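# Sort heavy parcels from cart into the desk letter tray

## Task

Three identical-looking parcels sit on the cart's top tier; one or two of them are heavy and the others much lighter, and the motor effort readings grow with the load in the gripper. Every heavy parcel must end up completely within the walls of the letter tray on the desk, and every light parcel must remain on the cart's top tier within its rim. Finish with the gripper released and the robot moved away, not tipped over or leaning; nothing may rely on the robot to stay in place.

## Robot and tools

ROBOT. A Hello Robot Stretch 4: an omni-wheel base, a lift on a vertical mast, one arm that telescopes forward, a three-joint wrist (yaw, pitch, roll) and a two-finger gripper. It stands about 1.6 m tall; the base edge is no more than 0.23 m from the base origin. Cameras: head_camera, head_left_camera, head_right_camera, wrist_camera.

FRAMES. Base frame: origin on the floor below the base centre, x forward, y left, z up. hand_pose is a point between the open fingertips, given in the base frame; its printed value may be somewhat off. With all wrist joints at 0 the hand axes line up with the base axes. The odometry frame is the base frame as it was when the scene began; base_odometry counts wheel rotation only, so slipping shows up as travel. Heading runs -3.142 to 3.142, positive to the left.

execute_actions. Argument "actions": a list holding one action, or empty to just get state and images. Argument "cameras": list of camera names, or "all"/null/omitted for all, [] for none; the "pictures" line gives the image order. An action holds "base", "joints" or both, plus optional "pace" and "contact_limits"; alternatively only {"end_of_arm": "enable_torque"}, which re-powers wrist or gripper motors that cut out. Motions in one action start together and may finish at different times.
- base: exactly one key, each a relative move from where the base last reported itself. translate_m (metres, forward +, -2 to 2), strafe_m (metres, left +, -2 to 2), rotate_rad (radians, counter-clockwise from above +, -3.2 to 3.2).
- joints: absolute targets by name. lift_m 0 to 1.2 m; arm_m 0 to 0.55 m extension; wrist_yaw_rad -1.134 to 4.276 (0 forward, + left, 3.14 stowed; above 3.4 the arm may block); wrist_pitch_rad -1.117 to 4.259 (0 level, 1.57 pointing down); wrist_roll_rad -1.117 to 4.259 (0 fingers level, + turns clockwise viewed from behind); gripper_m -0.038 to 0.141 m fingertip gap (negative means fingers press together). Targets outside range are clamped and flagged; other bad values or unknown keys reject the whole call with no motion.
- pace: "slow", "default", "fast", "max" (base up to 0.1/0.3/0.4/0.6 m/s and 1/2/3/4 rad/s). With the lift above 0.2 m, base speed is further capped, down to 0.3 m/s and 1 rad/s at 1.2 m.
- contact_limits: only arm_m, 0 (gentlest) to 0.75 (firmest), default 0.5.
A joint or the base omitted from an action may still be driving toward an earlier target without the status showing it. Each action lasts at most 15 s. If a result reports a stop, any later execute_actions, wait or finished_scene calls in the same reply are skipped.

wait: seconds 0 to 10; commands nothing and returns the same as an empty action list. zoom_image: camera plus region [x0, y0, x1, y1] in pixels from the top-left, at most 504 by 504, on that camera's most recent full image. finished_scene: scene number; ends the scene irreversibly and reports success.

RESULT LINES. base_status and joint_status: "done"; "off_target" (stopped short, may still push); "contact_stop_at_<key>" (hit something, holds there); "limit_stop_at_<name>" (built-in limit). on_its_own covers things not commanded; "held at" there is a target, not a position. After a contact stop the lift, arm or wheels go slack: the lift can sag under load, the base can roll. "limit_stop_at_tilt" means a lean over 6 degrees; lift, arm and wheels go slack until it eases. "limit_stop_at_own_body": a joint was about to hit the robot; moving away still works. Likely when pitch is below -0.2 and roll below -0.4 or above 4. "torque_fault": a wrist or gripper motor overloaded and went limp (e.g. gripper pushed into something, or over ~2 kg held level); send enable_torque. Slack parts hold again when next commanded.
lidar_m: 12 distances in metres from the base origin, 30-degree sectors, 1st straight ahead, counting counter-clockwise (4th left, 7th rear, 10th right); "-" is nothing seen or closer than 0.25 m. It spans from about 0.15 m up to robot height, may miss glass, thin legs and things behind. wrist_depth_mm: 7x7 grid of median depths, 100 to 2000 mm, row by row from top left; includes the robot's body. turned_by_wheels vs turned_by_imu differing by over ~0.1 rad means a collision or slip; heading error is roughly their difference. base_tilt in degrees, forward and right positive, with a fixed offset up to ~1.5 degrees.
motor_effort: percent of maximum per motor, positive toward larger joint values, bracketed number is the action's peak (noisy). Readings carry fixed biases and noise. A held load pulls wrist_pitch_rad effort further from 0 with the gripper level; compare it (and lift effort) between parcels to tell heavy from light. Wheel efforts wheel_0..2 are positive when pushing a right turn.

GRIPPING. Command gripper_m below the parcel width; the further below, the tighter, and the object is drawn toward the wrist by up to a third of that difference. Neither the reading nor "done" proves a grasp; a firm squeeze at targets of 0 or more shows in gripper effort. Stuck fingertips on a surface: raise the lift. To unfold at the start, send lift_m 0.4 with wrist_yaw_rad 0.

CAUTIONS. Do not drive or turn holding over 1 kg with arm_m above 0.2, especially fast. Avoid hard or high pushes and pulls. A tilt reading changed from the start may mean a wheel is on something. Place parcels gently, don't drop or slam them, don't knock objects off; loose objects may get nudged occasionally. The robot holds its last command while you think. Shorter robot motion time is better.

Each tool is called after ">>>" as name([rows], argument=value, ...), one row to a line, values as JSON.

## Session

>>> execute_actions(actions=[])

Scene clock: 0.00 s.
base_odometry: x=+0.000 y=+0.000 heading=+0.000 (m, m, rad; odometry frame)
turned_by_wheels: +0.000 (rad since the last result)
turned_by_imu: +0.000 (rad since the last result)
base_tilt: forward=+0.4 right=+0.7 (deg)
lidar_m: 2.00 1.64 1.35 1.57 1.43 1.44 1.68 2.09 1.74 1.84 1.85 1.83
base_status: not commanded
joint_positions: lift_m=+0.197 arm_m=-0.001 wrist_yaw_rad=+3.200 wrist_pitch_rad=-0.002 wrist_roll_rad=-0.003 gripper_m=+0.057
joint_status: not commanded
motor_effort: lift_m=+17 arm_m=+0 wrist_yaw_rad=-2 wrist_pitch_rad=-8 wrist_roll_rad=+2 gripper_m=-1 wheel_0=+0 wheel_1=+0 wheel_2=+0 (%)
hand_pose: x=-0.1228 y=+0.0705 z=+0.3756 quat_wxyz=(-0.029, +0.001, -0.001, +1.000) (m; base frame)
wrist_depth_mm: - 139 254 - - - 1863 / - 128 138 - - - 1921 / - 110 137 - - 1863 1464 / - 116 141 - - - 1863 / 138 137 - - - - 1863 / 213 1808 1366 1618 213 1464 1397 / 209 1078 917 160 931 946 960
pictures: head_camera, head_left_camera, head_right_camera, wrist_camera
Images, in order (width x height): head_camera 420x560, head_left_camera 420x672, head_right_camera 420x672, wrist_camera 616x392.

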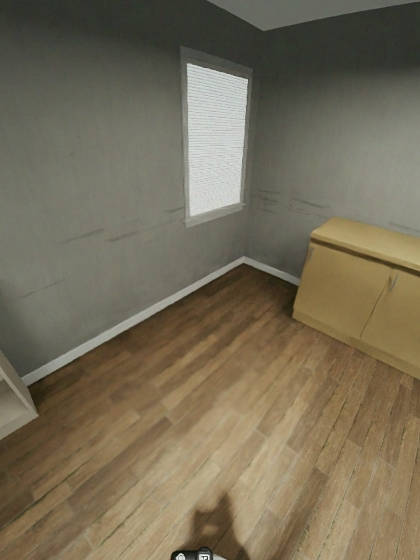

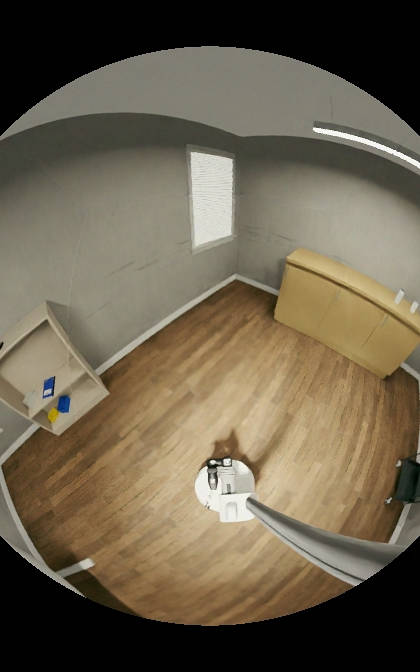

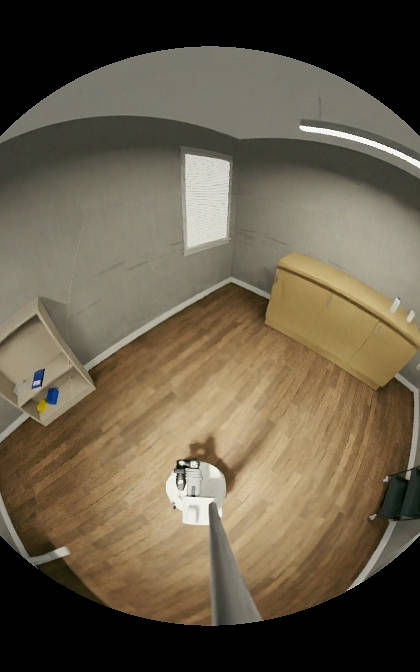

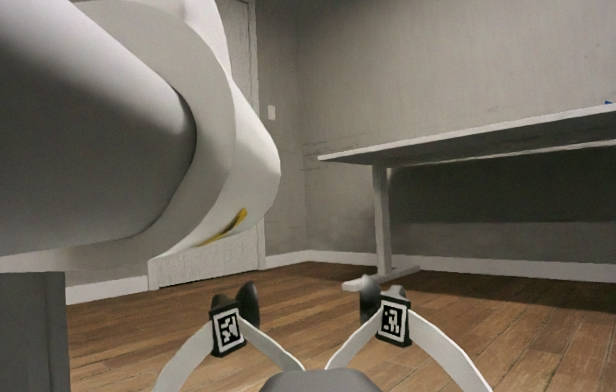

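>>> execute_actions([
  {"base":{"rotate_rad":-1.6},"joints":{"lift_m":0.4,"wrist_yaw_rad":0,"gripper_m":0.09},"pace":"fast"},
], cameras=["head_camera","wrist_camera"])

Scene clock: 2.63 s.
base_odometry: x=+0.000 y=+0.000 heading=-1.599 (m, m, rad; odometry frame)
turned_by_wheels: -1.599 (rad since the last result)
turned_by_imu: -1.590 (rad since the last result)
base_tilt: forward=+0.3 right=+0.6 (deg)
lidar_m: 1.80 1.84 1.82 2.01 1.66 1.36 1.53 1.49 1.45 1.66 2.08 1.73
base_status: done
joint_positions: lift_m=+0.400 arm_m=-0.001 wrist_yaw_rad=+0.000 wrist_pitch_rad=-0.002 wrist_roll_rad=-0.003 gripper_m=+0.090
joint_status: all done
motor_effort: lift_m=+22(24) arm_m=+0(1) wrist_yaw_rad=-2(7) wrist_pitch_rad=-8(9) wrist_roll_rad=+2(1) gripper_m=-2(1) wheel_0=+6(12) wheel_1=+2(11) wheel_2=+3(7) (%)
hand_pose: x=+0.4588 y=-0.0873 z=+0.5786 quat_wxyz=(+1.000, -0.001, -0.001, +0.000) (m; base frame)
wrist_depth_mm: - - - - 1983 1708 1499 / - - - - 1921 1708 1537 / 1983 - - - 1983 1708 1499 / 1537 1808 - - 1921 1756 1499 / 1499 1808 - - 1921 1661 1537 / 1499 1756 1983 - 215 1661 1499 / 1499 1499 1336 154 1366 1336 1366
pictures: head_camera, wrist_camera
Images, in order (width x height): head_camera 420x560, wrist_camera 616x392.

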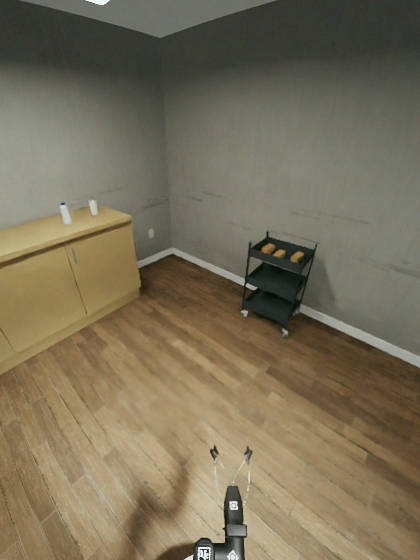

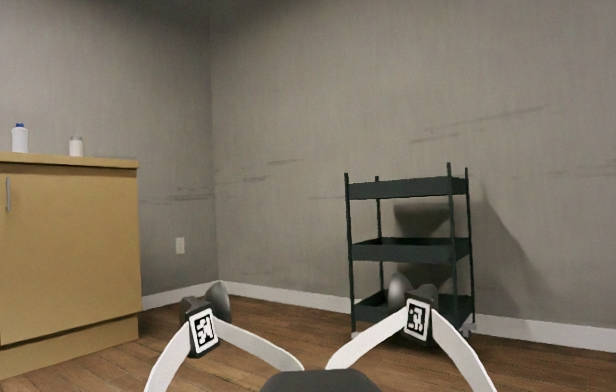

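>>> execute_actions([
  {"base":{"translate_m":1.11},"joints":{"lift_m":0.8,"wrist_pitch_rad":1.57},"pace":"max"},
], cameras=[])

>>> execute_actions([
  {"base":{"rotate_rad":-0.5},"joints":{"lift_m":0.98,"arm_m":0.1},"pace":"fast"},
], cameras=["head_left_camera"])

Scene clock: 6.97 s.
base_odometry: x=-0.031 y=-1.110 heading=-1.599 (m, m, rad; odometry frame)
turned_by_wheels: +0.001 (rad since the last result)
turned_by_imu: +0.006 (rad since the last result)
base_tilt: forward=+0.3 right=+0.7 (deg)
lidar_m: 1.34 1.14 1.13 1.25 2.52 2.37 2.49 2.23 2.20 1.52 0.78 0.76
base_status: done
joint_positions: lift_m=+0.800 arm_m=-0.001 wrist_yaw_rad=+0.000 wrist_pitch_rad=+1.570 wrist_roll_rad=-0.003 gripper_m=+0.090
joint_status: all done
motor_effort: lift_m=+21(24) arm_m=+0(0) wrist_yaw_rad=-2(0) wrist_pitch_rad=-2(7) wrist_roll_rad=+2(2) gripper_m=-2(1) wheel_0=+4(12) wheel_1=+2(12) wheel_2=+2(13) (%)
hand_pose: x=+0.1705 y=-0.0874 z=+0.6895 quat_wxyz=(+0.707, -0.001, +0.707, +0.001) (m; base frame)
wrist_depth_mm: 904 904 917 931 946 931 798 / 904 917 917 931 917 931 931 / 904 904 917 917 917 917 931 / 904 904 904 917 917 917 931 / 891 904 699 707 917 917 917 / 891 891 683 691 215 917 917 / 878 891 683 154 917 917 917
pictures: none
No camera images: the call's "cameras" was empty. Leave "cameras" out to get every camera's image.

Scene clock: 8.47 s.
base_odometry: x=-0.031 y=-1.109 heading=-2.098 (m, m, rad; odometry frame)
turned_by_wheels: -0.499 (rad since the last result)
turned_by_imu: -0.496 (rad since the last result)
base_tilt: forward=+0.4 right=+0.7 (deg)
lidar_m: 0.77 1.37 1.17 1.13 1.27 2.51 2.40 2.55 2.20 2.20 1.46 0.79
base_status: done
joint_positions: lift_m=+0.980 arm_m=+0.099 wrist_yaw_rad=+0.000 wrist_pitch_rad=+1.570 wrist_roll_rad=-0.003 gripper_m=+0.090
joint_status: all done
motor_effort: lift_m=+22(23) arm_m=+7(8) wrist_yaw_rad=-1(2) wrist_pitch_rad=-2(1) wrist_roll_rad=+2(1) gripper_m=-1(2) wheel_0=+6(11) wheel_1=+3(11) wheel_2=+1(8) (%)
hand_pose: x=+0.2698 y=-0.0874 z=+0.8694 quat_wxyz=(+0.707, -0.001, +0.707, +0.001) (m; base frame)
wrist_depth_mm: 1078 1098 1098 976 991 1118 1118 / 1078 1098 1098 1098 1098 1118 1118 / 1078 1098 1098 1098 1118 1098 1118 / 1078 1078 1078 1098 1098 1098 1098 / 1060 1078 1078 1098 1098 1078 1078 / 1078 1078 866 878 215 1098 1098 / 1060 1078 866 154 1098 1098 1098
pictures: head_left_camera
Images, in order (width x height): head_left_camera 420x672.

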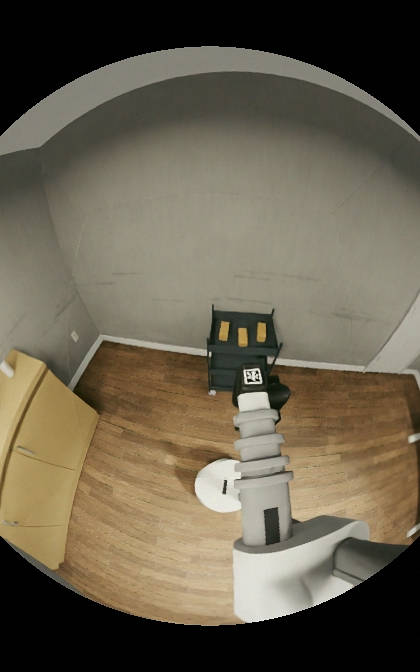

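>>> execute_actions([
  {"base":{"translate_m":0.44},"joints":{"lift_m":0.95,"arm_m":0.28},"pace":"fast"},
], cameras=["wrist_camera"])

Scene clock: 11.37 s.
base_odometry: x=-0.252 y=-1.490 heading=-2.097 (m, m, rad; odometry frame)
turned_by_wheels: +0.001 (rad since the last result)
turned_by_imu: +0.003 (rad since the last result)
base_tilt: forward=+0.4 right=+0.6 (deg)
lidar_m: 0.32 0.88 1.48 1.07 1.20 1.93 2.84 2.76 2.30 1.78 0.45 0.34
base_status: done
joint_positions: lift_m=+0.950 arm_m=+0.279 wrist_yaw_rad=+0.000 wrist_pitch_rad=+1.570 wrist_roll_rad=-0.003 gripper_m=+0.090
joint_status: all done
motor_effort: lift_m=+14(20) arm_m=+7(6) wrist_yaw_rad=-1(1) wrist_pitch_rad=-2(3) wrist_roll_rad=+1(1) gripper_m=-3(5) wheel_0=+5(12) wheel_1=+3(7) wheel_2=-1(15) (%)
hand_pose: x=+0.4499 y=-0.0874 z=+0.8401 quat_wxyz=(+0.707, -0.001, +0.707, +0.001) (m; base frame)
wrist_depth_mm: 778 699 399 392 508 504 496 / 1060 976 404 407 407 407 392 / 1060 1042 399 402 407 407 404 / 1042 1042 349 402 404 355 399 / 1060 1042 347 399 351 353 397 / 1025 1042 394 399 214 404 394 / 1025 353 343 154 368 399 377
pictures: wrist_camera
Images, in order (width x height): wrist_camera 616x392.

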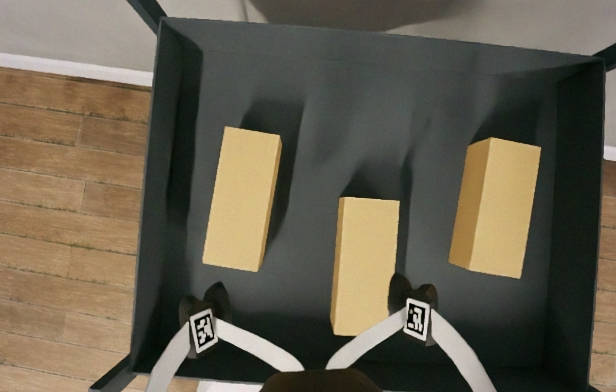

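>>> execute_actions([
  {"base":{"strafe_m":0.059},"joints":{"lift_m":0.86,"arm_m":0.336,"wrist_roll_rad":0.17,"gripper_m":0.075},"pace":"fast"},
], cameras=["wrist_camera"])

Scene clock: 13.10 s.
base_odometry: x=-0.201 y=-1.519 heading=-2.097 (m, m, rad; odometry frame)
turned_by_wheels: +0.000 (rad since the last result)
turned_by_imu: +0.000 (rad since the last result)
base_tilt: forward=+0.3 right=+0.7 (deg)
lidar_m: 0.33 0.90 1.49 1.01 1.12 1.83 2.84 3.02 2.37 1.81 0.44 0.37
base_status: done
joint_positions: lift_m=+0.860 arm_m=+0.335 wrist_yaw_rad=+0.000 wrist_pitch_rad=+1.570 wrist_roll_rad=+0.169 gripper_m=+0.075
joint_status: all done
motor_effort: lift_m=+14(14) arm_m=+7(9) wrist_yaw_rad=-1(0) wrist_pitch_rad=-2(3) wrist_roll_rad=+4(7) gripper_m=-4(1) wheel_0=-4(13) wheel_1=+2(13) wheel_2=+0(3) (%)
hand_pose: x=+0.5058 y=-0.0874 z=+0.7501 quat_wxyz=(+0.705, +0.060, +0.704, -0.060) (m; base frame)
wrist_depth_mm: 496 257 452 455 289 285 279 / 699 661 312 315 315 319 319 / 960 960 312 315 315 317 319 / 960 960 310 260 314 315 317 / 960 960 309 259 312 262 315 / 946 946 246 258 214 260 315 / 946 946 291 256 309 259 314
pictures: wrist_camera
Images, in order (width x height): wrist_camera 616x392.

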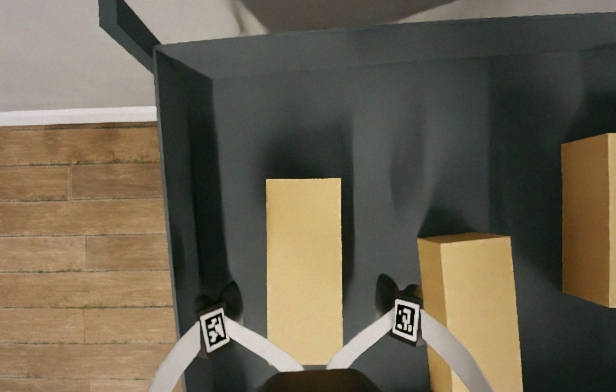

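>>> execute_actions([
  {"joints":{"lift_m":0.80},"pace":"fast"},
], cameras=[])

>>> execute_actions([
  {"joints":{"gripper_m":0.003}},
], cameras=[])

>>> execute_actions([
  {"joints":{"lift_m":0.83}},
], cameras=["wrist_camera"])

>>> execute_actions(actions=[], cameras=[])

Scene clock: 14.63 s.
base_odometry: x=-0.201 y=-1.519 heading=-2.097 (m, m, rad; odometry frame)
turned_by_wheels: +0.000 (rad since the last result)
turned_by_imu: +0.000 (rad since the last result)
base_tilt: forward=+0.4 right=+0.7 (deg)
lidar_m: 0.34 0.89 1.47 1.02 1.09 1.81 2.85 3.02 2.37 1.83 0.45 0.35
base_status: not commanded
joint_positions: lift_m=+0.800 arm_m=+0.335 wrist_yaw_rad=+0.000 wrist_pitch_rad=+1.570 wrist_roll_rad=+0.169 gripper_m=+0.075
joint_status: all done
motor_effort: lift_m=+14(14) arm_m=+7(7) wrist_yaw_rad=-2(2) wrist_pitch_rad=-2(2) wrist_roll_rad=+3(4) gripper_m=-3(0) wheel_0=-5(5) wheel_1=+2(2) wheel_2=+0(0) (%)
hand_pose: x=+0.5058 y=-0.0874 z=+0.6901 quat_wxyz=(+0.705, +0.060, +0.704, -0.060) (m; base frame)
wrist_depth_mm: 500 208 228 239 251 257 259 / 691 244 253 254 255 256 258 / 891 235 252 254 254 256 256 / 891 244 251 200 254 255 255 / 891 238 250 200 253 232 243 / 891 230 216 198 215 202 201 / 891 891 247 197 251 200 200
pictures: none
No camera images: the call's "cameras" was empty. Leave "cameras" out to get every camera's image.

Scene clock: 16.13 s.
base_odometry: x=-0.201 y=-1.519 heading=-2.097 (m, m, rad; odometry frame)
turned_by_wheels: +0.000 (rad since the last result)
turned_by_imu: +0.000 (rad since the last result)
base_tilt: forward=+0.4 right=+0.7 (deg)
lidar_m: 0.34 0.92 1.48 0.99 1.12 1.80 2.84 3.04 2.36 1.80 0.45 0.36
base_status: not commanded
joint_positions: lift_m=+0.800 arm_m=+0.335 wrist_yaw_rad=+0.000 wrist_pitch_rad=+1.570 wrist_roll_rad=+0.169 gripper_m=+0.004
joint_status: all done
motor_effort: lift_m=+15(14) arm_m=+7(7) wrist_yaw_rad=-2(2) wrist_pitch_rad=-3(3) wrist_roll_rad=+3(4) gripper_m=-24(25) wheel_0=-5(5) wheel_1=+2(2) wheel_2=+0(0) (%)
hand_pose: x=+0.5058 y=-0.0874 z=+0.6900 quat_wxyz=(+0.705, +0.060, +0.704, -0.060) (m; base frame)
wrist_depth_mm: 500 209 229 240 253 256 257 / 707 242 252 254 255 256 257 / 904 236 251 253 254 255 256 / 904 229 250 188 253 254 255 / 891 238 249 186 251 232 227 / 891 227 213 185 190 200 200 / 891 891 233 182 249 163 200
pictures: none
No camera images: the call's "cameras" was empty. Leave "cameras" out to get every camera's image.

Scene clock: 17.03 s.
base_odometry: x=-0.201 y=-1.519 heading=-2.097 (m, m, rad; odometry frame)
turned_by_wheels: +0.000 (rad since the last result)
turned_by_imu: +0.000 (rad since the last result)
base_tilt: forward=+0.3 right=+0.7 (deg)
lidar_m: 0.34 0.91 1.49 1.00 1.10 1.82 2.83 3.02 2.37 1.82 0.45 0.34
base_status: not commanded
joint_positions: lift_m=+0.830 arm_m=+0.335 wrist_yaw_rad=+0.000 wrist_pitch_rad=+1.570 wrist_roll_rad=+0.169 gripper_m=+0.004
joint_status: all done
motor_effort: lift_m=+24(25) arm_m=+7(7) wrist_yaw_rad=-2(2) wrist_pitch_rad=-2(3) wrist_roll_rad=+3(3) gripper_m=-25(26) wheel_0=-5(5) wheel_1=+2(1) wheel_2=+0(0) (%)
hand_pose: x=+0.5058 y=-0.0874 z=+0.7192 quat_wxyz=(+0.705, +0.060, +0.704, -0.060) (m; base frame)
wrist_depth_mm: 496 229 244 245 253 267 279 / 699 615 281 283 285 285 286 / 917 931 279 282 282 283 286 / 917 917 278 189 282 282 285 / 931 917 277 186 279 232 282 / 931 931 214 185 190 229 282 / 917 917 233 182 278 163 282
pictures: wrist_camera
Images, in order (width x height): wrist_camera 616x392.

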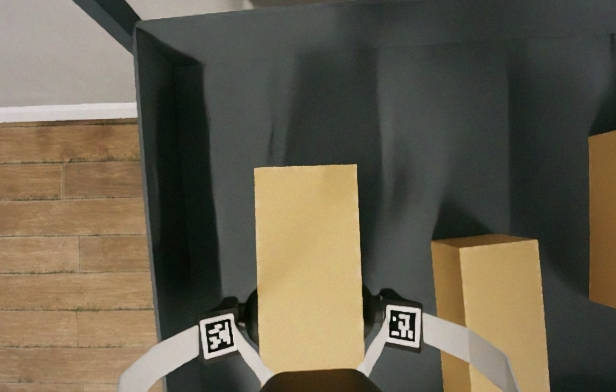

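Scene clock: 17.03 s.
base_odometry: x=-0.201 y=-1.519 heading=-2.097 (m, m, rad; odometry frame)
turned_by_wheels: +0.000 (rad since the last result)
turned_by_imu: +0.000 (rad since the last result)
base_tilt: forward=+0.3 right=+0.7 (deg)
lidar_m: 0.34 0.91 1.49 1.00 1.10 1.82 2.83 3.02 2.37 1.82 0.45 0.34
base_status: not commanded
joint_positions: lift_m=+0.830 arm_m=+0.335 wrist_yaw_rad=+0.000 wrist_pitch_rad=+1.570 wrist_roll_rad=+0.169 gripper_m=+0.004
joint_status: all done
motor_effort: lift_m=+24(25) arm_m=+7(7) wrist_yaw_rad=-2(2) wrist_pitch_rad=-2(3) wrist_roll_rad=+3(3) gripper_m=-25(26) wheel_0=-5(5) wheel_1=+2(1) wheel_2=+0(0) (%)
hand_pose: x=+0.5058 y=-0.0874 z=+0.7192 quat_wxyz=(+0.705, +0.060, +0.704, -0.060) (m; base frame)
wrist_depth_mm: 496 229 244 245 253 267 279 / 699 615 281 283 285 285 286 / 917 931 279 282 282 283 286 / 917 917 278 189 282 282 285 / 931 917 277 186 279 232 282 / 931 931 214 185 190 229 282 / 917 917 233 182 278 163 282
pictures: none
No camera images: the call's "cameras" was empty. Leave "cameras" out to get every camera's image.

>>> execute_actions([
  {"joints":{"lift_m":0.95,"arm_m":0.3},"pace":"fast"},
], cameras=[])

>>> execute_actions([
  {"base":{"rotate_rad":-2.2},"joints":{"arm_m":0.0,"wrist_pitch_rad":0.3,"wrist_roll_rad":0}},
], cameras=["head_camera","wrist_camera"])

Scene clock: 19.47 s.
base_odometry: x=-0.201 y=-1.519 heading=-2.097 (m, m, rad; odometry frame)
turned_by_wheels: +0.000 (rad since the last result)
turned_by_imu: +0.001 (rad since the last result)
base_tilt: forward=+0.4 right=+0.7 (deg)
lidar_m: 0.33 0.90 1.48 1.02 1.14 1.81 2.84 3.00 2.35 1.81 0.45 0.35
base_status: not commanded
joint_positions: lift_m=+0.950 arm_m=+0.301 wrist_yaw_rad=+0.000 wrist_pitch_rad=+1.570 wrist_roll_rad=+0.169 gripper_m=+0.004
joint_status: all done
motor_effort: lift_m=+24(26) arm_m=-7(8) wrist_yaw_rad=-1(2) wrist_pitch_rad=-2(3) wrist_roll_rad=+3(3) gripper_m=-25(25) wheel_0=-5(5) wheel_1=+2(2) wheel_2=+0(0) (%)
hand_pose: x=+0.4723 y=-0.0874 z=+0.8393 quat_wxyz=(+0.705, +0.060, +0.704, -0.060) (m; base frame)
wrist_depth_mm: 564 554 539 517 521 392 404 / 788 820 399 404 407 407 410 / 1042 1060 399 404 404 404 355 / 1042 1060 397 188 402 402 353 / 1042 1042 399 186 351 402 402 / 1042 1042 213 185 190 402 402 / 1042 1025 340 183 353 163 373
pictures: none
No camera images: the call's "cameras" was empty. Leave "cameras" out to get every camera's image.

Scene clock: 22.00 s.
base_odometry: x=-0.201 y=-1.519 heading=+1.987 (m, m, rad; odometry frame)
turned_by_wheels: -2.199 (rad since the last result)
turned_by_imu: -2.187 (rad since the last result)
base_tilt: forward=+0.3 right=+0.6 (deg)
lidar_m: 0.43 2.27 0.48 0.36 0.33 0.86 1.26 1.05 1.08 1.60 2.93 2.81
base_status: done
joint_positions: lift_m=+0.950 arm_m=+0.001 wrist_yaw_rad=+0.000 wrist_pitch_rad=+0.306 wrist_roll_rad=+0.000 gripper_m=+0.004
joint_status: all done
motor_effort: lift_m=+23(24) arm_m=-7(8) wrist_yaw_rad=-1(5) wrist_pitch_rad=-20(23) wrist_roll_rad=+1(3) gripper_m=-24(27) wheel_0=+6(16) wheel_1=+2(14) wheel_2=+4(10) (%)
hand_pose: x=+0.4473 y=-0.0875 z=+1.0408 quat_wxyz=(+0.988, +0.000, +0.153, +0.000) (m; base frame)
wrist_depth_mm: - - - - - - - / - - - - - - - / - - - - - - - / - - - 187 - - - / - - - 186 - - - / - - 1863 185 190 1921 1921 / 1708 1618 1499 183 1499 163 1537
pictures: head_camera, wrist_camera
Images, in order (width x height): head_camera 420x560, wrist_camera 616x392.

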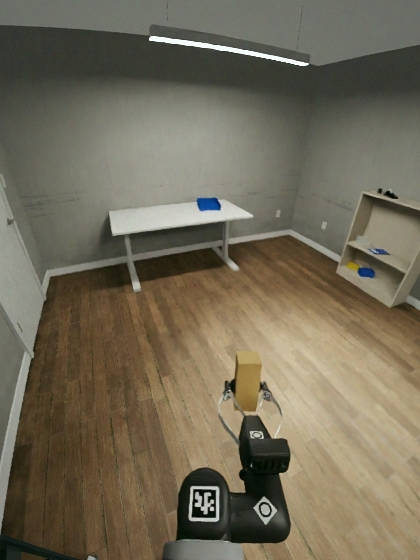

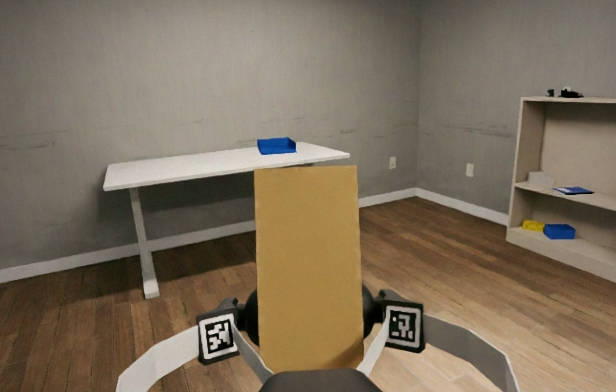

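>>> execute_actions([
  {"base":{"translate_m":2.0},"joints":{"lift_m":1.05,"wrist_pitch_rad":1.0},"pace":"fast"},
], cameras=["head_left_camera","wrist_camera"])

Scene clock: 29.20 s.
base_odometry: x=-1.010 y=+0.310 heading=+1.987 (m, m, rad; odometry frame)
turned_by_wheels: +0.000 (rad since the last result)
turned_by_imu: +0.010 (rad since the last result)
base_tilt: forward=+0.3 right=+0.6 (deg)
lidar_m: 0.49 0.47 0.55 0.82 1.60 1.74 1.91 2.82 2.74 1.84 1.80 0.64
base_status: done
joint_positions: lift_m=+1.050 arm_m=+0.001 wrist_yaw_rad=+0.000 wrist_pitch_rad=+1.004 wrist_roll_rad=+0.000 gripper_m=+0.004
joint_status: all done
motor_effort: lift_m=+23(25) arm_m=-7(8) wrist_yaw_rad=-1(0) wrist_pitch_rad=-12(17) wrist_roll_rad=+1(1) gripper_m=-25(25) wheel_0=+4(9) wheel_1=+3(11) wheel_2=-1(12) (%)
hand_pose: x=+0.3271 y=-0.0874 z=+0.9844 quat_wxyz=(+0.877, +0.000, +0.481, +0.000) (m; base frame)
wrist_depth_mm: 866 866 842 842 878 1808 1808 / 750 750 732 732 732 1756 1756 / 661 654 654 647 668 1537 1576 / 591 585 585 189 1430 1430 1430 / 535 544 1308 186 1281 1308 1308 / 842 1205 1160 185 190 1182 1182 / 1118 1118 1060 183 1098 163 1098
pictures: head_left_camera, wrist_camera
Images, in order (width x height): head_left_camera 420x672, wrist_camera 616x392.

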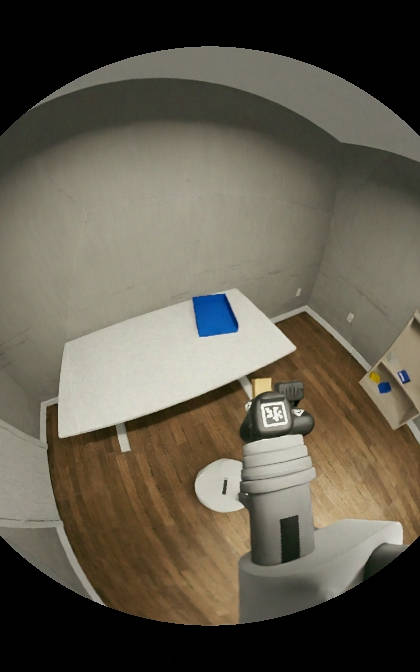

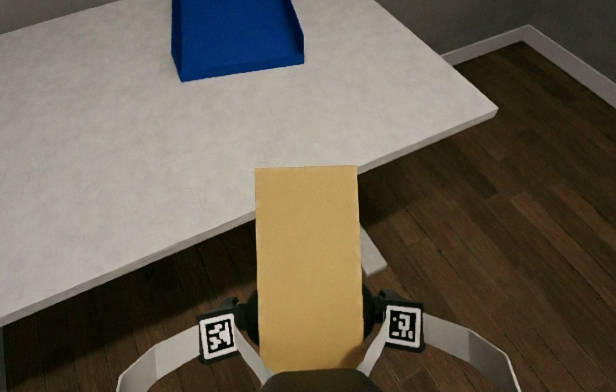

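>>> execute_actions([
  {"base":{"rotate_rad":0.22},"joints":{"arm_m":0.25,"wrist_pitch_rad":1.57,"lift_m":1.0},"pace":"fast"},
], cameras=[])

>>> execute_actions([
  {"base":{"translate_m":0.3},"joints":{"arm_m":0.53,"lift_m":0.97},"pace":"fast"},
], cameras=["head_left_camera","wrist_camera"])

Scene clock: 31.80 s.
base_odometry: x=-1.010 y=+0.310 heading=+2.206 (m, m, rad; odometry frame)
turned_by_wheels: +0.219 (rad since the last result)
turned_by_imu: +0.218 (rad since the last result)
base_tilt: forward=+0.4 right=+0.7 (deg)
lidar_m: 0.48 0.49 0.61 1.60 1.63 1.86 2.87 2.87 2.39 1.80 2.10 0.58
base_status: done
joint_positions: lift_m=+1.000 arm_m=+0.249 wrist_yaw_rad=+0.000 wrist_pitch_rad=+1.570 wrist_roll_rad=+0.000 gripper_m=+0.004
joint_status: all done
motor_effort: lift_m=+15(21) arm_m=+7(9) wrist_yaw_rad=-2(2) wrist_pitch_rad=-2(8) wrist_roll_rad=+1(0) gripper_m=-23(25) wheel_0=-8(5) wheel_1=-5(7) wheel_2=-3(8) (%)
hand_pose: x=+0.4199 y=-0.0874 z=+0.8899 quat_wxyz=(+0.707, +0.000, +0.707, +0.000) (m; base frame)
wrist_depth_mm: 394 394 397 397 399 402 404 / 392 394 394 397 399 402 402 / 389 392 397 397 1118 1118 1118 / 389 394 1118 189 1118 1118 1118 / 1098 1098 1098 186 1118 1098 1118 / 1098 1098 213 185 190 1098 1118 / 1078 1098 878 183 1098 163 1118
pictures: none
No camera images: the call's "cameras" was empty. Leave "cameras" out to get every camera's image.

Scene clock: 34.10 s.
base_odometry: x=-1.188 y=+0.551 heading=+2.207 (m, m, rad; odometry frame)
turned_by_wheels: +0.001 (rad since the last result)
turned_by_imu: +0.002 (rad since the last result)
base_tilt: forward=+0.3 right=+0.7 (deg)
lidar_m: 0.25 0.25 0.25 0.49 1.68 2.04 3.15 3.16 1.99 1.79 0.38 0.25
base_status: done
joint_positions: lift_m=+0.970 arm_m=+0.529 wrist_yaw_rad=+0.000 wrist_pitch_rad=+1.570 wrist_roll_rad=+0.000 gripper_m=+0.004
joint_status: all done
motor_effort: lift_m=+15(16) arm_m=+6(8) wrist_yaw_rad=-2(1) wrist_pitch_rad=-2(5) wrist_roll_rad=+0(1) gripper_m=-25(25) wheel_0=+6(9) wheel_1=+3(7) wheel_2=-1(13) (%)
hand_pose: x=+0.6999 y=-0.0874 z=+0.8599 quat_wxyz=(+0.707, +0.000, +0.707, +0.000) (m; base frame)
wrist_depth_mm: 362 366 364 364 364 362 329 / 359 362 366 364 366 366 340 / 357 362 362 362 364 364 340 / 359 362 359 189 362 364 342 / 357 357 359 186 359 364 338 / 355 357 213 185 190 359 334 / 353 353 355 183 357 163 332
pictures: head_left_camera, wrist_camera
Images, in order (width x height): head_left_camera 420x672, wrist_camera 616x392.

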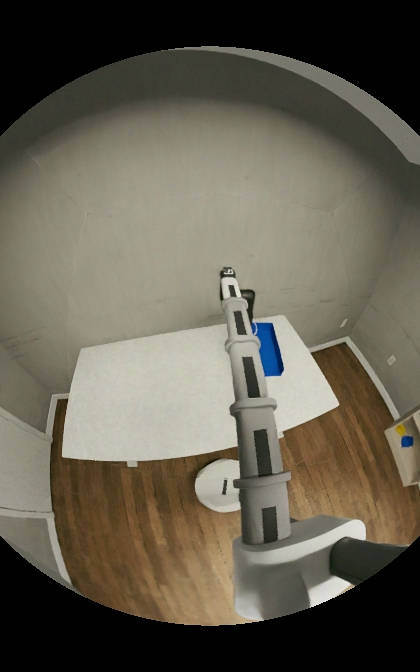

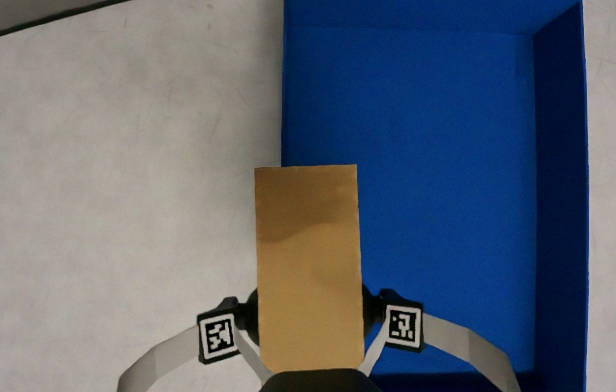

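>>> execute_actions([
  {"base":{"strafe_m":-0.055},"joints":{"arm_m":0.548,"lift_m":0.95},"pace":"fast"},
], cameras=[])

>>> execute_actions([
  {"joints":{"lift_m":0.863},"pace":"fast"},
], cameras=["wrist_camera"])

Scene clock: 35.60 s.
base_odometry: x=-1.144 y=+0.584 heading=+2.207 (m, m, rad; odometry frame)
turned_by_wheels: +0.000 (rad since the last result)
turned_by_imu: +0.000 (rad since the last result)
base_tilt: forward=+0.4 right=+0.6 (deg)
lidar_m: 0.25 0.25 0.26 0.52 1.73 2.10 3.12 3.14 1.94 1.74 0.39 0.25
base_status: done
joint_positions: lift_m=+0.950 arm_m=+0.547 wrist_yaw_rad=+0.000 wrist_pitch_rad=+1.570 wrist_roll_rad=+0.000 gripper_m=+0.004
joint_status: all done
motor_effort: lift_m=+15(15) arm_m=+7(9) wrist_yaw_rad=-1(1) wrist_pitch_rad=-2(3) wrist_roll_rad=+1(1) gripper_m=-27(24) wheel_0=+3(14) wheel_1=-2(12) wheel_2=+0(1) (%)
hand_pose: x=+0.7178 y=-0.0874 z=+0.8399 quat_wxyz=(+0.707, +0.000, +0.707, +0.000) (m; base frame)
wrist_depth_mm: 343 343 343 322 320 315 351 / 342 343 343 342 345 345 351 / 340 342 340 342 343 343 349 / 338 340 336 188 342 342 347 / 338 338 336 186 340 342 345 / 336 338 270 184 190 340 343 / 332 336 268 182 338 294 343
pictures: none
No camera images: the call's "cameras" was empty. Leave "cameras" out to get every camera's image.

Scene clock: 36.73 s.
base_odometry: x=-1.144 y=+0.584 heading=+2.207 (m, m, rad; odometry frame)
turned_by_wheels: +0.000 (rad since the last result)
turned_by_imu: +0.000 (rad since the last result)
base_tilt: forward=+0.4 right=+0.7 (deg)
lidar_m: 0.25 0.25 0.27 0.52 1.71 2.11 3.12 3.12 1.92 1.73 0.40 0.25
base_status: not commanded
joint_positions: lift_m=+0.863 arm_m=+0.547 wrist_yaw_rad=+0.000 wrist_pitch_rad=+1.570 wrist_roll_rad=+0.000 gripper_m=+0.004
joint_status: all done
motor_effort: lift_m=+15(16) arm_m=+7(7) wrist_yaw_rad=-1(2) wrist_pitch_rad=-3(3) wrist_roll_rad=+2(1) gripper_m=-25(25) wheel_0=+3(3) wheel_1=-1(2) wheel_2=+0(0) (%)
hand_pose: x=+0.7178 y=-0.0874 z=+0.7529 quat_wxyz=(+0.707, +0.000, +0.707, +0.000) (m; base frame)
wrist_depth_mm: 255 257 255 257 257 258 259 / 255 255 254 255 256 257 257 / 254 254 253 255 256 258 255 / 253 253 252 189 255 255 255 / 252 252 251 186 254 254 255 / 250 251 211 185 190 254 254 / 250 251 210 183 250 163 254
pictures: wrist_camera
Images, in order (width x height): wrist_camera 616x392.

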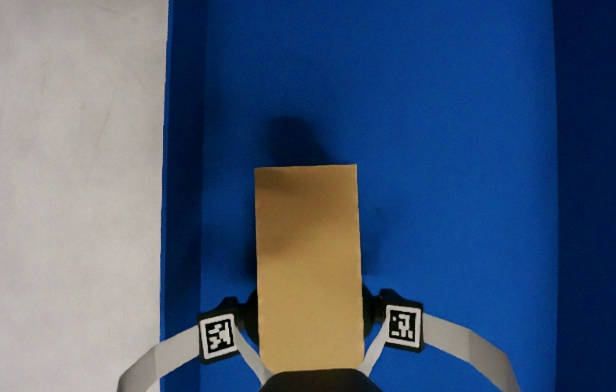

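>>> execute_actions([
  {"joints":{"gripper_m":0.072}},
], cameras=[])

>>> execute_actions([
  {"joints":{"lift_m":0.95},"pace":"fast"},
], cameras=["wrist_camera"])

>>> execute_actions([
  {"base":{"translate_m":-0.3},"joints":{"arm_m":0.0},"pace":"max"},
], cameras=[])

>>> execute_actions([
  {"base":{"rotate_rad":-0.284},"joints":{"lift_m":0.75},"pace":"max"},
], cameras=[])

>>> execute_actions([
  {"base":{"translate_m":-1.92},"joints":{"lift_m":0.95},"pace":"max"},
], cameras=[])

>>> execute_actions([
  {"base":{"rotate_rad":2.263},"joints":{"arm_m":0.27,"gripper_m":0.08},"pace":"fast"},
], cameras=["wrist_camera"])

Scene clock: 39.27 s.
base_odometry: x=-1.144 y=+0.584 heading=+2.207 (m, m, rad; odometry frame)
turned_by_wheels: +0.000 (rad since the last result)
turned_by_imu: +0.001 (rad since the last result)
base_tilt: forward=+0.4 right=+0.7 (deg)
lidar_m: 0.25 0.25 0.27 0.54 1.73 2.11 3.13 3.13 1.95 1.72 0.41 0.25
base_status: not commanded
joint_positions: lift_m=+0.863 arm_m=+0.547 wrist_yaw_rad=+0.000 wrist_pitch_rad=+1.570 wrist_roll_rad=+0.000 gripper_m=+0.072
joint_status: all done
motor_effort: lift_m=+15(15) arm_m=+7(7) wrist_yaw_rad=-1(1) wrist_pitch_rad=-2(3) wrist_roll_rad=+1(1) gripper_m=-1(26) wheel_0=+3(3) wheel_1=-2(2) wheel_2=+0(0) (%)
hand_pose: x=+0.7178 y=-0.0874 z=+0.7529 quat_wxyz=(+0.707, +0.000, +0.707, +0.000) (m; base frame)
wrist_depth_mm: 257 257 256 258 259 260 260 / 255 256 255 257 257 259 257 / 254 256 254 255 256 258 256 / 253 255 253 203 256 256 256 / 252 253 252 202 254 255 255 / 252 252 213 201 219 255 254 / 251 251 236 156 253 253 254
pictures: none
No camera images: the call's "cameras" was empty. Leave "cameras" out to get every camera's image.

Scene clock: 40.40 s.
base_odometry: x=-1.144 y=+0.584 heading=+2.207 (m, m, rad; odometry frame)
turned_by_wheels: +0.000 (rad since the last result)
turned_by_imu: +0.000 (rad since the last result)
base_tilt: forward=+0.4 right=+0.7 (deg)
lidar_m: 0.25 0.25 0.27 0.52 1.72 2.13 3.13 3.15 1.92 1.71 0.41 0.25
base_status: not commanded
joint_positions: lift_m=+0.950 arm_m=+0.547 wrist_yaw_rad=+0.000 wrist_pitch_rad=+1.570 wrist_roll_rad=+0.000 gripper_m=+0.072
joint_status: all done
motor_effort: lift_m=+22(23) arm_m=+7(7) wrist_yaw_rad=-2(2) wrist_pitch_rad=-2(2) wrist_roll_rad=+1(1) gripper_m=-4(3) wheel_0=+3(3) wheel_1=-1(2) wheel_2=+0(0) (%)
hand_pose: x=+0.7178 y=-0.0874 z=+0.8394 quat_wxyz=(+0.707, +0.000, +0.707, +0.000) (m; base frame)
wrist_depth_mm: 343 345 343 322 319 312 353 / 342 345 345 343 343 347 351 / 342 342 340 342 345 343 349 / 340 340 340 290 342 343 349 / 336 340 338 287 342 342 345 / 336 338 310 287 220 340 345 / 334 338 314 156 338 314 343
pictures: wrist_camera
Images, in order (width x height): wrist_camera 616x392.

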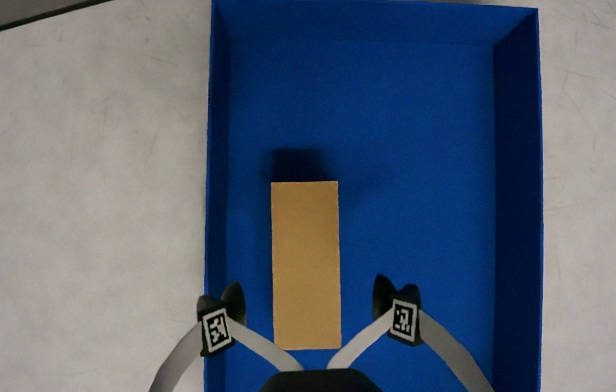

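Scene clock: 42.63 s.
base_odometry: x=-0.966 y=+0.342 heading=+2.206 (m, m, rad; odometry frame)
turned_by_wheels: -0.001 (rad since the last result)
turned_by_imu: -0.001 (rad since the last result)
base_tilt: forward=+0.3 right=+0.7 (deg)
lidar_m: 0.50 0.50 0.60 1.65 1.67 1.90 2.83 2.85 2.31 1.74 2.04 0.57
base_status: done
joint_positions: lift_m=+0.950 arm_m=+0.001 wrist_yaw_rad=+0.000 wrist_pitch_rad=+1.570 wrist_roll_rad=+0.000 gripper_m=+0.072
joint_status: all done
motor_effort: lift_m=+22(22) arm_m=-7(8) wrist_yaw_rad=-1(0) wrist_pitch_rad=-3(3) wrist_roll_rad=+1(1) gripper_m=-1(4) wheel_0=-5(9) wheel_1=-3(9) wheel_2=+2(14) (%)
hand_pose: x=+0.1723 y=-0.0874 z=+0.8394 quat_wxyz=(+0.707, +0.000, +0.707, +0.000) (m; base frame)
wrist_depth_mm: 1060 1078 1098 1098 1078 1098 1078 / 1042 1060 1060 1060 1078 1078 1098 / 1042 1060 1060 1060 1078 1078 1098 / 1042 1042 1060 1060 1078 1078 1078 / 1042 1042 842 854 1078 1078 1078 / 1060 1060 842 842 219 1060 1078 / 1025 1042 831 156 1060 1060 1060
pictures: none
No camera images: the call's "cameras" was empty. Leave "cameras" out to get every camera's image.

Scene clock: 43.80 s.
base_odometry: x=-0.966 y=+0.342 heading=+1.923 (m, m, rad; odometry frame)
turned_by_wheels: -0.283 (rad since the last result)
turned_by_imu: -0.281 (rad since the last result)
base_tilt: forward=+0.4 right=+0.6 (deg)
lidar_m: 0.52 0.50 0.53 0.80 1.65 1.78 1.90 2.83 2.84 1.82 1.76 0.70
base_status: done
joint_positions: lift_m=+0.750 arm_m=+0.001 wrist_yaw_rad=+0.000 wrist_pitch_rad=+1.570 wrist_roll_rad=+0.000 gripper_m=+0.072
joint_status: all done
motor_effort: lift_m=+15(18) arm_m=-7(7) wrist_yaw_rad=-1(1) wrist_pitch_rad=-2(2) wrist_roll_rad=+0(1) gripper_m=+1(1) wheel_0=+8(10) wheel_1=+3(7) wheel_2=+3(9) (%)
hand_pose: x=+0.1724 y=-0.0874 z=+0.6400 quat_wxyz=(+0.707, +0.000, +0.707, +0.000) (m; base frame)
wrist_depth_mm: 854 866 878 878 878 891 891 / 854 854 878 878 878 878 891 / 854 854 866 866 866 878 878 / 842 866 854 866 878 866 866 / 854 854 647 654 878 866 866 / 842 854 640 647 220 866 866 / 842 842 640 156 854 866 866
pictures: none
No camera images: the call's "cameras" was empty. Leave "cameras" out to get every camera's image.

Scene clock: 49.70 s.
base_odometry: x=-0.304 y=-1.460 heading=+1.923 (m, m, rad; odometry frame)
turned_by_wheels: +0.000 (rad since the last result)
turned_by_imu: -0.006 (rad since the last result)
base_tilt: forward=+0.3 right=+0.7 (deg)
lidar_m: 2.30 2.20 1.06 0.33 0.32 0.34 1.16 1.16 1.22 1.64 2.95 2.82
base_status: done
joint_positions: lift_m=+0.950 arm_m=+0.001 wrist_yaw_rad=+0.000 wrist_pitch_rad=+1.570 wrist_roll_rad=+0.000 gripper_m=+0.072
joint_status: all done
motor_effort: lift_m=+21(25) arm_m=-8(7) wrist_yaw_rad=-1(2) wrist_pitch_rad=-2(2) wrist_roll_rad=+0(2) gripper_m=-1(2) wheel_0=-6(6) wheel_1=-3(10) wheel_2=+3(14) (%)
hand_pose: x=+0.1723 y=-0.0874 z=+0.8395 quat_wxyz=(+0.707, +0.000, +0.707, +0.000) (m; base frame)
wrist_depth_mm: 1060 1060 1078 1078 1098 1078 1078 / 1060 1060 1078 1060 1078 1078 1078 / 1060 1042 1060 1078 1078 1098 1078 / 1042 1060 1060 1060 1060 1078 1078 / 1060 1042 854 842 1060 1078 1078 / 1042 1042 842 842 219 1078 1060 / 904 904 831 156 1060 1042 1060
pictures: none
No camera images: the call's "cameras" was empty. Leave "cameras" out to get every camera's image.

Scene clock: 52.27 s.
base_odometry: x=-0.304 y=-1.460 heading=-2.098 (m, m, rad; odometry frame)
turned_by_wheels: +2.262 (rad since the last result)
turned_by_imu: +2.251 (rad since the last result)
base_tilt: forward=+0.3 right=+0.7 (deg)
lidar_m: 0.32 0.36 1.43 1.12 1.24 2.00 2.82 2.68 2.27 1.77 0.95 0.34
base_status: done
joint_positions: lift_m=+0.950 arm_m=+0.269 wrist_yaw_rad=+0.000 wrist_pitch_rad=+1.570 wrist_roll_rad=+0.000 gripper_m=+0.080
joint_status: all done
motor_effort: lift_m=+21(21) arm_m=+7(6) wrist_yaw_rad=-2(3) wrist_pitch_rad=-2(0) wrist_roll_rad=+2(1) gripper_m=-1(6) wheel_0=-5(14) wheel_1=-4(7) wheel_2=-3(12) (%)
hand_pose: x=+0.4400 y=-0.0874 z=+0.8395 quat_wxyz=(+0.707, +0.000, +0.707, +0.000) (m; base frame)
wrist_depth_mm: 768 359 402 392 492 492 462 / 1060 402 404 404 404 410 621 / 1060 399 404 404 404 399 931 / 1060 397 402 402 402 370 1078 / 1042 394 402 349 399 384 1078 / 1042 394 394 347 215 399 1060 / 351 364 340 342 362 349 1078
pictures: wrist_camera
Images, in order (width x height): wrist_camera 616x392.

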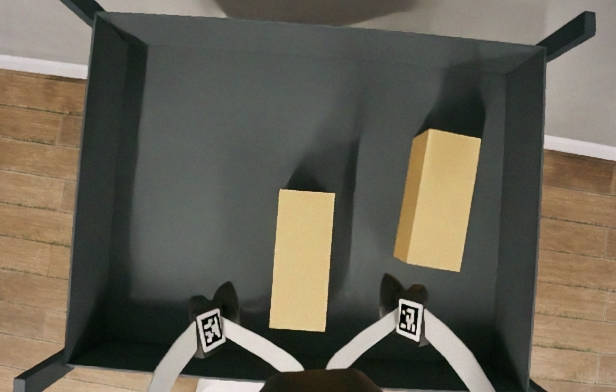

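>>> execute_actions([
  {"joints":{"lift_m":0.80,"arm_m":0.277,"wrist_roll_rad":0.08,"gripper_m":0.085},"pace":"fast"},
], cameras=[])

>>> execute_actions([
  {"joints":{"gripper_m":0.003}},
], cameras=[])

>>> execute_actions([
  {"joints":{"lift_m":0.83}},
], cameras=["wrist_camera"])

Scene clock: 54.13 s.
base_odometry: x=-0.304 y=-1.460 heading=-2.098 (m, m, rad; odometry frame)
turned_by_wheels: +0.000 (rad since the last result)
turned_by_imu: +0.001 (rad since the last result)
base_tilt: forward=+0.3 right=+0.7 (deg)
lidar_m: 0.32 0.36 1.44 1.12 1.26 2.01 2.85 2.69 2.25 1.75 0.93 0.33
base_status: not commanded
joint_positions: lift_m=+0.800 arm_m=+0.276 wrist_yaw_rad=+0.000 wrist_pitch_rad=+1.570 wrist_roll_rad=+0.079 gripper_m=+0.085
joint_status: all done
motor_effort: lift_m=+14(19) arm_m=+7(6) wrist_yaw_rad=-1(2) wrist_pitch_rad=-2(2) wrist_roll_rad=+3(5) gripper_m=-5(3) wheel_0=-5(4) wheel_1=-4(4) wheel_2=-3(3) (%)
hand_pose: x=+0.4468 y=-0.0874 z=+0.6901 quat_wxyz=(+0.707, +0.028, +0.706, -0.028) (m; base frame)
wrist_depth_mm: 252 254 255 255 256 258 259 / 251 252 253 254 255 256 205 / 250 251 253 254 255 219 204 / 248 250 252 201 253 212 203 / 248 250 250 200 252 206 202 / 247 248 213 199 218 253 253 / 246 247 247 197 250 252 252
pictures: none
No camera images: the call's "cameras" was empty. Leave "cameras" out to get every camera's image.

Scene clock: 55.73 s.
base_odometry: x=-0.304 y=-1.460 heading=-2.098 (m, m, rad; odometry frame)
turned_by_wheels: +0.000 (rad since the last result)
turned_by_imu: +0.000 (rad since the last result)
base_tilt: forward=+0.3 right=+0.7 (deg)
lidar_m: 0.32 0.37 1.46 1.12 1.26 1.98 2.81 2.68 2.26 1.75 0.94 0.34
base_status: not commanded
joint_positions: lift_m=+0.800 arm_m=+0.276 wrist_yaw_rad=+0.000 wrist_pitch_rad=+1.570 wrist_roll_rad=+0.079 gripper_m=+0.004
joint_status: all done
motor_effort: lift_m=+14(14) arm_m=+7(7) wrist_yaw_rad=-2(1) wrist_pitch_rad=-2(2) wrist_roll_rad=+4(3) gripper_m=-25(24) wheel_0=-5(4) wheel_1=-4(4) wheel_2=-3(3) (%)
hand_pose: x=+0.4468 y=-0.0874 z=+0.6901 quat_wxyz=(+0.707, +0.028, +0.706, -0.028) (m; base frame)
wrist_depth_mm: 253 253 254 255 256 258 259 / 251 251 254 254 255 256 205 / 250 251 252 253 254 219 204 / 248 250 251 186 254 212 203 / 248 249 250 186 253 206 202 / 247 248 248 185 190 252 254 / 245 246 247 183 249 251 253
pictures: none
No camera images: the call's "cameras" was empty. Leave "cameras" out to get every camera's image.

Scene clock: 56.63 s.
base_odometry: x=-0.304 y=-1.460 heading=-2.098 (m, m, rad; odometry frame)
turned_by_wheels: +0.000 (rad since the last result)
turned_by_imu: +0.000 (rad since the last result)
base_tilt: forward=+0.3 right=+0.6 (deg)
lidar_m: 0.32 0.37 1.45 1.14 1.25 2.00 2.82 2.70 2.24 1.75 0.94 0.33
base_status: not commanded
joint_positions: lift_m=+0.830 arm_m=+0.276 wrist_yaw_rad=+0.000 wrist_pitch_rad=+1.570 wrist_roll_rad=+0.079 gripper_m=+0.004
joint_status: all done
motor_effort: lift_m=+23(24) arm_m=+7(8) wrist_yaw_rad=-2(3) wrist_pitch_rad=-2(2) wrist_roll_rad=+3(4) gripper_m=-25(23) wheel_0=-5(5) wheel_1=-4(4) wheel_2=-3(3) (%)
hand_pose: x=+0.4468 y=-0.0874 z=+0.7193 quat_wxyz=(+0.707, +0.028, +0.706, -0.028) (m; base frame)
wrist_depth_mm: 282 283 285 285 286 289 289 / 279 281 282 283 286 286 289 / 278 279 282 283 285 233 260 / 277 279 279 186 282 232 286 / 277 277 278 185 281 230 283 / 276 277 276 185 190 281 282 / 274 274 274 183 278 279 282
pictures: wrist_camera
Images, in order (width x height): wrist_camera 616x392.

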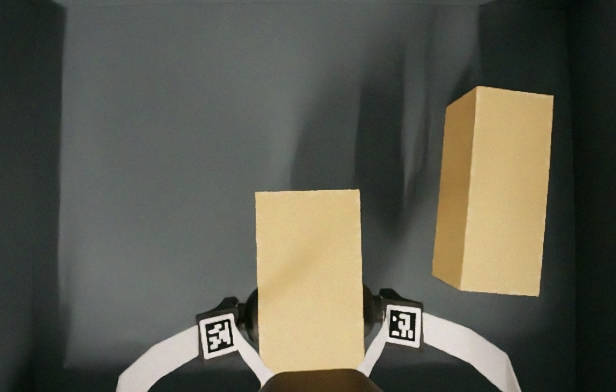

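Light. Next one.

>>> execute_actions([
  {"joints":{"lift_m":0.80,"gripper_m":0.075}},
], cameras=[])

>>> execute_actions([
  {"joints":{"lift_m":0.86},"pace":"fast"},
], cameras=[])

>>> execute_actions([
  {"base":{"strafe_m":-0.134},"joints":{"arm_m":0.328,"wrist_roll_rad":0.16},"pace":"fast"},
], cameras=["wrist_camera"])

Scene clock: 58.53 s.
base_odometry: x=-0.304 y=-1.460 heading=-2.098 (m, m, rad; odometry frame)
turned_by_wheels: +0.000 (rad since the last result)
turned_by_imu: +0.001 (rad since the last result)
base_tilt: forward=+0.4 right=+0.6 (deg)
lidar_m: 0.33 0.35 1.43 1.13 1.26 2.00 2.81 2.70 2.24 1.76 0.91 0.34
base_status: not commanded
joint_positions: lift_m=+0.800 arm_m=+0.276 wrist_yaw_rad=+0.000 wrist_pitch_rad=+1.570 wrist_roll_rad=+0.079 gripper_m=+0.075
joint_status: all done
motor_effort: lift_m=+14(22) arm_m=+7(7) wrist_yaw_rad=+0(2) wrist_pitch_rad=-2(2) wrist_roll_rad=+3(4) gripper_m=+0(25) wheel_0=-5(5) wheel_1=-4(4) wheel_2=-3(3) (%)
hand_pose: x=+0.4468 y=-0.0874 z=+0.6901 quat_wxyz=(+0.707, +0.028, +0.706, -0.028) (m; base frame)
wrist_depth_mm: 253 253 255 255 257 258 259 / 251 252 253 255 255 256 206 / 250 252 252 254 255 218 204 / 249 250 251 201 254 212 204 / 248 249 251 200 252 205 202 / 247 247 247 199 200 252 253 / 246 247 248 198 250 251 252
pictures: none
No camera images: the call's "cameras" was empty. Leave "cameras" out to get every camera's image.

Scene clock: 59.50 s.
base_odometry: x=-0.304 y=-1.460 heading=-2.098 (m, m, rad; odometry frame)
turned_by_wheels: +0.000 (rad since the last result)
turned_by_imu: +0.000 (rad since the last result)
base_tilt: forward=+0.3 right=+0.6 (deg)
lidar_m: 0.32 0.33 1.43 1.14 1.23 2.02 2.85 2.72 2.25 1.75 0.95 0.34
base_status: not commanded
joint_positions: lift_m=+0.860 arm_m=+0.276 wrist_yaw_rad=+0.000 wrist_pitch_rad=+1.570 wrist_roll_rad=+0.079 gripper_m=+0.075
joint_status: all done
motor_effort: lift_m=+22(23) arm_m=+8(7) wrist_yaw_rad=-1(0) wrist_pitch_rad=-2(2) wrist_roll_rad=+4(3) gripper_m=-3(2) wheel_0=-5(5) wheel_1=-4(4) wheel_2=-3(3) (%)
hand_pose: x=+0.4468 y=-0.0874 z=+0.7494 quat_wxyz=(+0.707, +0.028, +0.706, -0.028) (m; base frame)
wrist_depth_mm: 293 312 314 317 317 319 301 / 297 312 314 315 315 317 307 / 298 310 310 314 314 264 309 / 298 309 310 310 312 262 307 / 298 309 309 258 310 260 309 / 296 306 306 258 214 312 307 / 294 304 306 256 309 312 306
pictures: none
No camera images: the call's "cameras" was empty. Leave "cameras" out to get every camera's image.

Scene clock: 60.97 s.
base_odometry: x=-0.420 y=-1.393 heading=-2.098 (m, m, rad; odometry frame)
turned_by_wheels: +0.000 (rad since the last result)
turned_by_imu: +0.000 (rad since the last result)
base_tilt: forward=+0.3 right=+0.6 (deg)
lidar_m: 0.30 0.35 1.40 1.25 1.40 2.27 2.96 2.56 2.12 1.68 0.91 0.31
base_status: done
joint_positions: lift_m=+0.860 arm_m=+0.327 wrist_yaw_rad=+0.000 wrist_pitch_rad=+1.570 wrist_roll_rad=+0.159 gripper_m=+0.075
joint_status: all done
motor_effort: lift_m=+22(22) arm_m=+7(8) wrist_yaw_rad=-2(1) wrist_pitch_rad=-1(2) wrist_roll_rad=+4(5) gripper_m=+0(3) wheel_0=+5(17) wheel_1=-2(14) wheel_2=+0(4) (%)
hand_pose: x=+0.4979 y=-0.0874 z=+0.7494 quat_wxyz=(+0.705, +0.056, +0.705, -0.056) (m; base frame)
wrist_depth_mm: 415 418 418 424 399 424 449 / 496 294 303 306 274 621 621 / 307 310 312 312 314 976 991 / 307 309 310 312 312 976 976 / 304 307 307 258 310 976 991 / 304 263 287 258 214 976 976 / 303 254 306 255 307 960 976
pictures: wrist_camera
Images, in order (width x height): wrist_camera 616x392.

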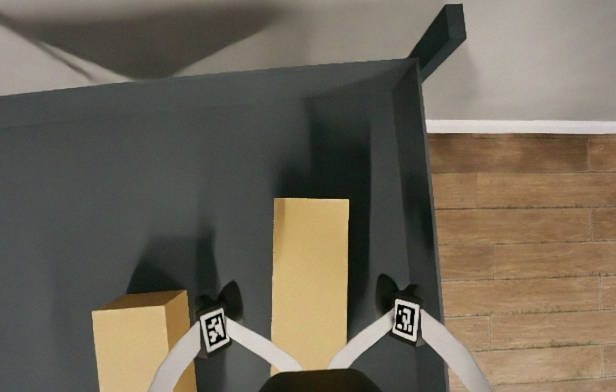

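>>> execute_actions([
  {"joints":{"lift_m":0.80,"arm_m":0.32},"pace":"fast"},
], cameras=[])

>>> execute_actions([
  {"joints":{"gripper_m":0.003}},
], cameras=[])

>>> execute_actions([
  {"joints":{"lift_m":0.83}},
], cameras=["wrist_camera"])

Scene clock: 62.37 s.
base_odometry: x=-0.420 y=-1.393 heading=-2.098 (m, m, rad; odometry frame)
turned_by_wheels: +0.000 (rad since the last result)
turned_by_imu: +0.000 (rad since the last result)
base_tilt: forward=+0.3 right=+0.7 (deg)
lidar_m: 0.30 0.35 1.39 1.25 1.41 2.28 2.96 2.56 2.11 1.63 0.90 0.32
base_status: not commanded
joint_positions: lift_m=+0.800 arm_m=+0.321 wrist_yaw_rad=+0.000 wrist_pitch_rad=+1.570 wrist_roll_rad=+0.159 gripper_m=+0.075
joint_status: all done
motor_effort: lift_m=+14(19) arm_m=-7(7) wrist_yaw_rad=-1(2) wrist_pitch_rad=-3(2) wrist_roll_rad=+3(3) gripper_m=-4(5) wheel_0=+5(5) wheel_1=-2(2) wheel_2=+0(0) (%)
hand_pose: x=+0.4924 y=-0.0874 z=+0.6901 quat_wxyz=(+0.705, +0.056, +0.705, -0.056) (m; base frame)
wrist_depth_mm: 387 206 216 213 211 430 459 / 239 251 253 254 255 585 640 / 249 251 252 253 255 931 931 / 248 250 251 200 253 931 931 / 247 249 250 200 253 904 917 / 247 245 248 198 200 904 917 / 195 196 247 197 250 236 917
pictures: none
No camera images: the call's "cameras" was empty. Leave "cameras" out to get every camera's image.

Scene clock: 63.87 s.
base_odometry: x=-0.420 y=-1.393 heading=-2.098 (m, m, rad; odometry frame)
turned_by_wheels: +0.000 (rad since the last result)
turned_by_imu: +0.000 (rad since the last result)
base_tilt: forward=+0.4 right=+0.6 (deg)
lidar_m: 0.31 0.34 1.39 1.25 1.40 2.25 2.97 2.55 2.10 1.67 0.92 0.32
base_status: not commanded
joint_positions: lift_m=+0.800 arm_m=+0.321 wrist_yaw_rad=+0.000 wrist_pitch_rad=+1.570 wrist_roll_rad=+0.159 gripper_m=+0.004
joint_status: all done
motor_effort: lift_m=+14(14) arm_m=-7(7) wrist_yaw_rad=-2(1) wrist_pitch_rad=-2(3) wrist_roll_rad=+4(4) gripper_m=-24(26) wheel_0=+5(5) wheel_1=-2(2) wheel_2=+0(0) (%)
hand_pose: x=+0.4924 y=-0.0874 z=+0.6901 quat_wxyz=(+0.705, +0.056, +0.705, -0.056) (m; base frame)
wrist_depth_mm: 384 206 214 214 211 436 459 / 240 252 253 253 255 585 640 / 249 251 252 253 254 917 917 / 249 249 251 186 253 917 931 / 248 249 251 185 251 917 917 / 246 245 248 184 190 917 917 / 195 195 246 183 250 198 917
pictures: none
No camera images: the call's "cameras" was empty. Leave "cameras" out to get every camera's image.

Scene clock: 64.77 s.
base_odometry: x=-0.420 y=-1.393 heading=-2.098 (m, m, rad; odometry frame)
turned_by_wheels: +0.000 (rad since the last result)
turned_by_imu: +0.000 (rad since the last result)
base_tilt: forward=+0.4 right=+0.7 (deg)
lidar_m: 0.30 0.33 1.42 1.27 1.39 2.27 2.95 2.55 2.11 1.65 0.91 0.32
base_status: not commanded
joint_positions: lift_m=+0.830 arm_m=+0.321 wrist_yaw_rad=+0.000 wrist_pitch_rad=+1.570 wrist_roll_rad=+0.159 gripper_m=+0.004
joint_status: all done
motor_effort: lift_m=+23(24) arm_m=-7(7) wrist_yaw_rad=-2(1) wrist_pitch_rad=-2(2) wrist_roll_rad=+3(4) gripper_m=-23(22) wheel_0=+5(5) wheel_1=-2(1) wheel_2=+0(0) (%)
hand_pose: x=+0.4924 y=-0.0874 z=+0.7193 quat_wxyz=(+0.705, +0.056, +0.705, -0.056) (m; base frame)
wrist_depth_mm: 430 427 404 387 387 436 462 / 250 256 274 282 268 640 634 / 278 281 281 282 285 946 960 / 277 278 281 186 282 946 960 / 276 277 278 185 281 946 960 / 274 245 276 184 190 946 946 / 273 224 274 183 278 216 946
pictures: wrist_camera
Images, in order (width x height): wrist_camera 616x392.

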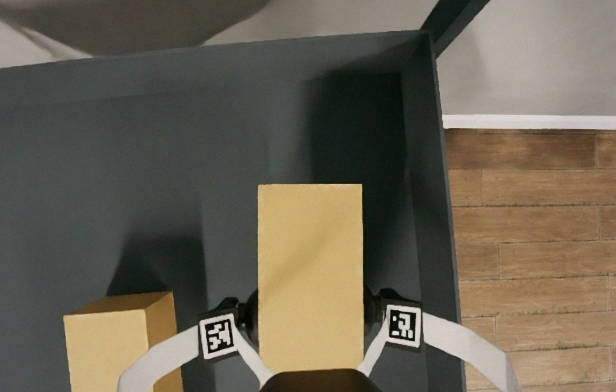

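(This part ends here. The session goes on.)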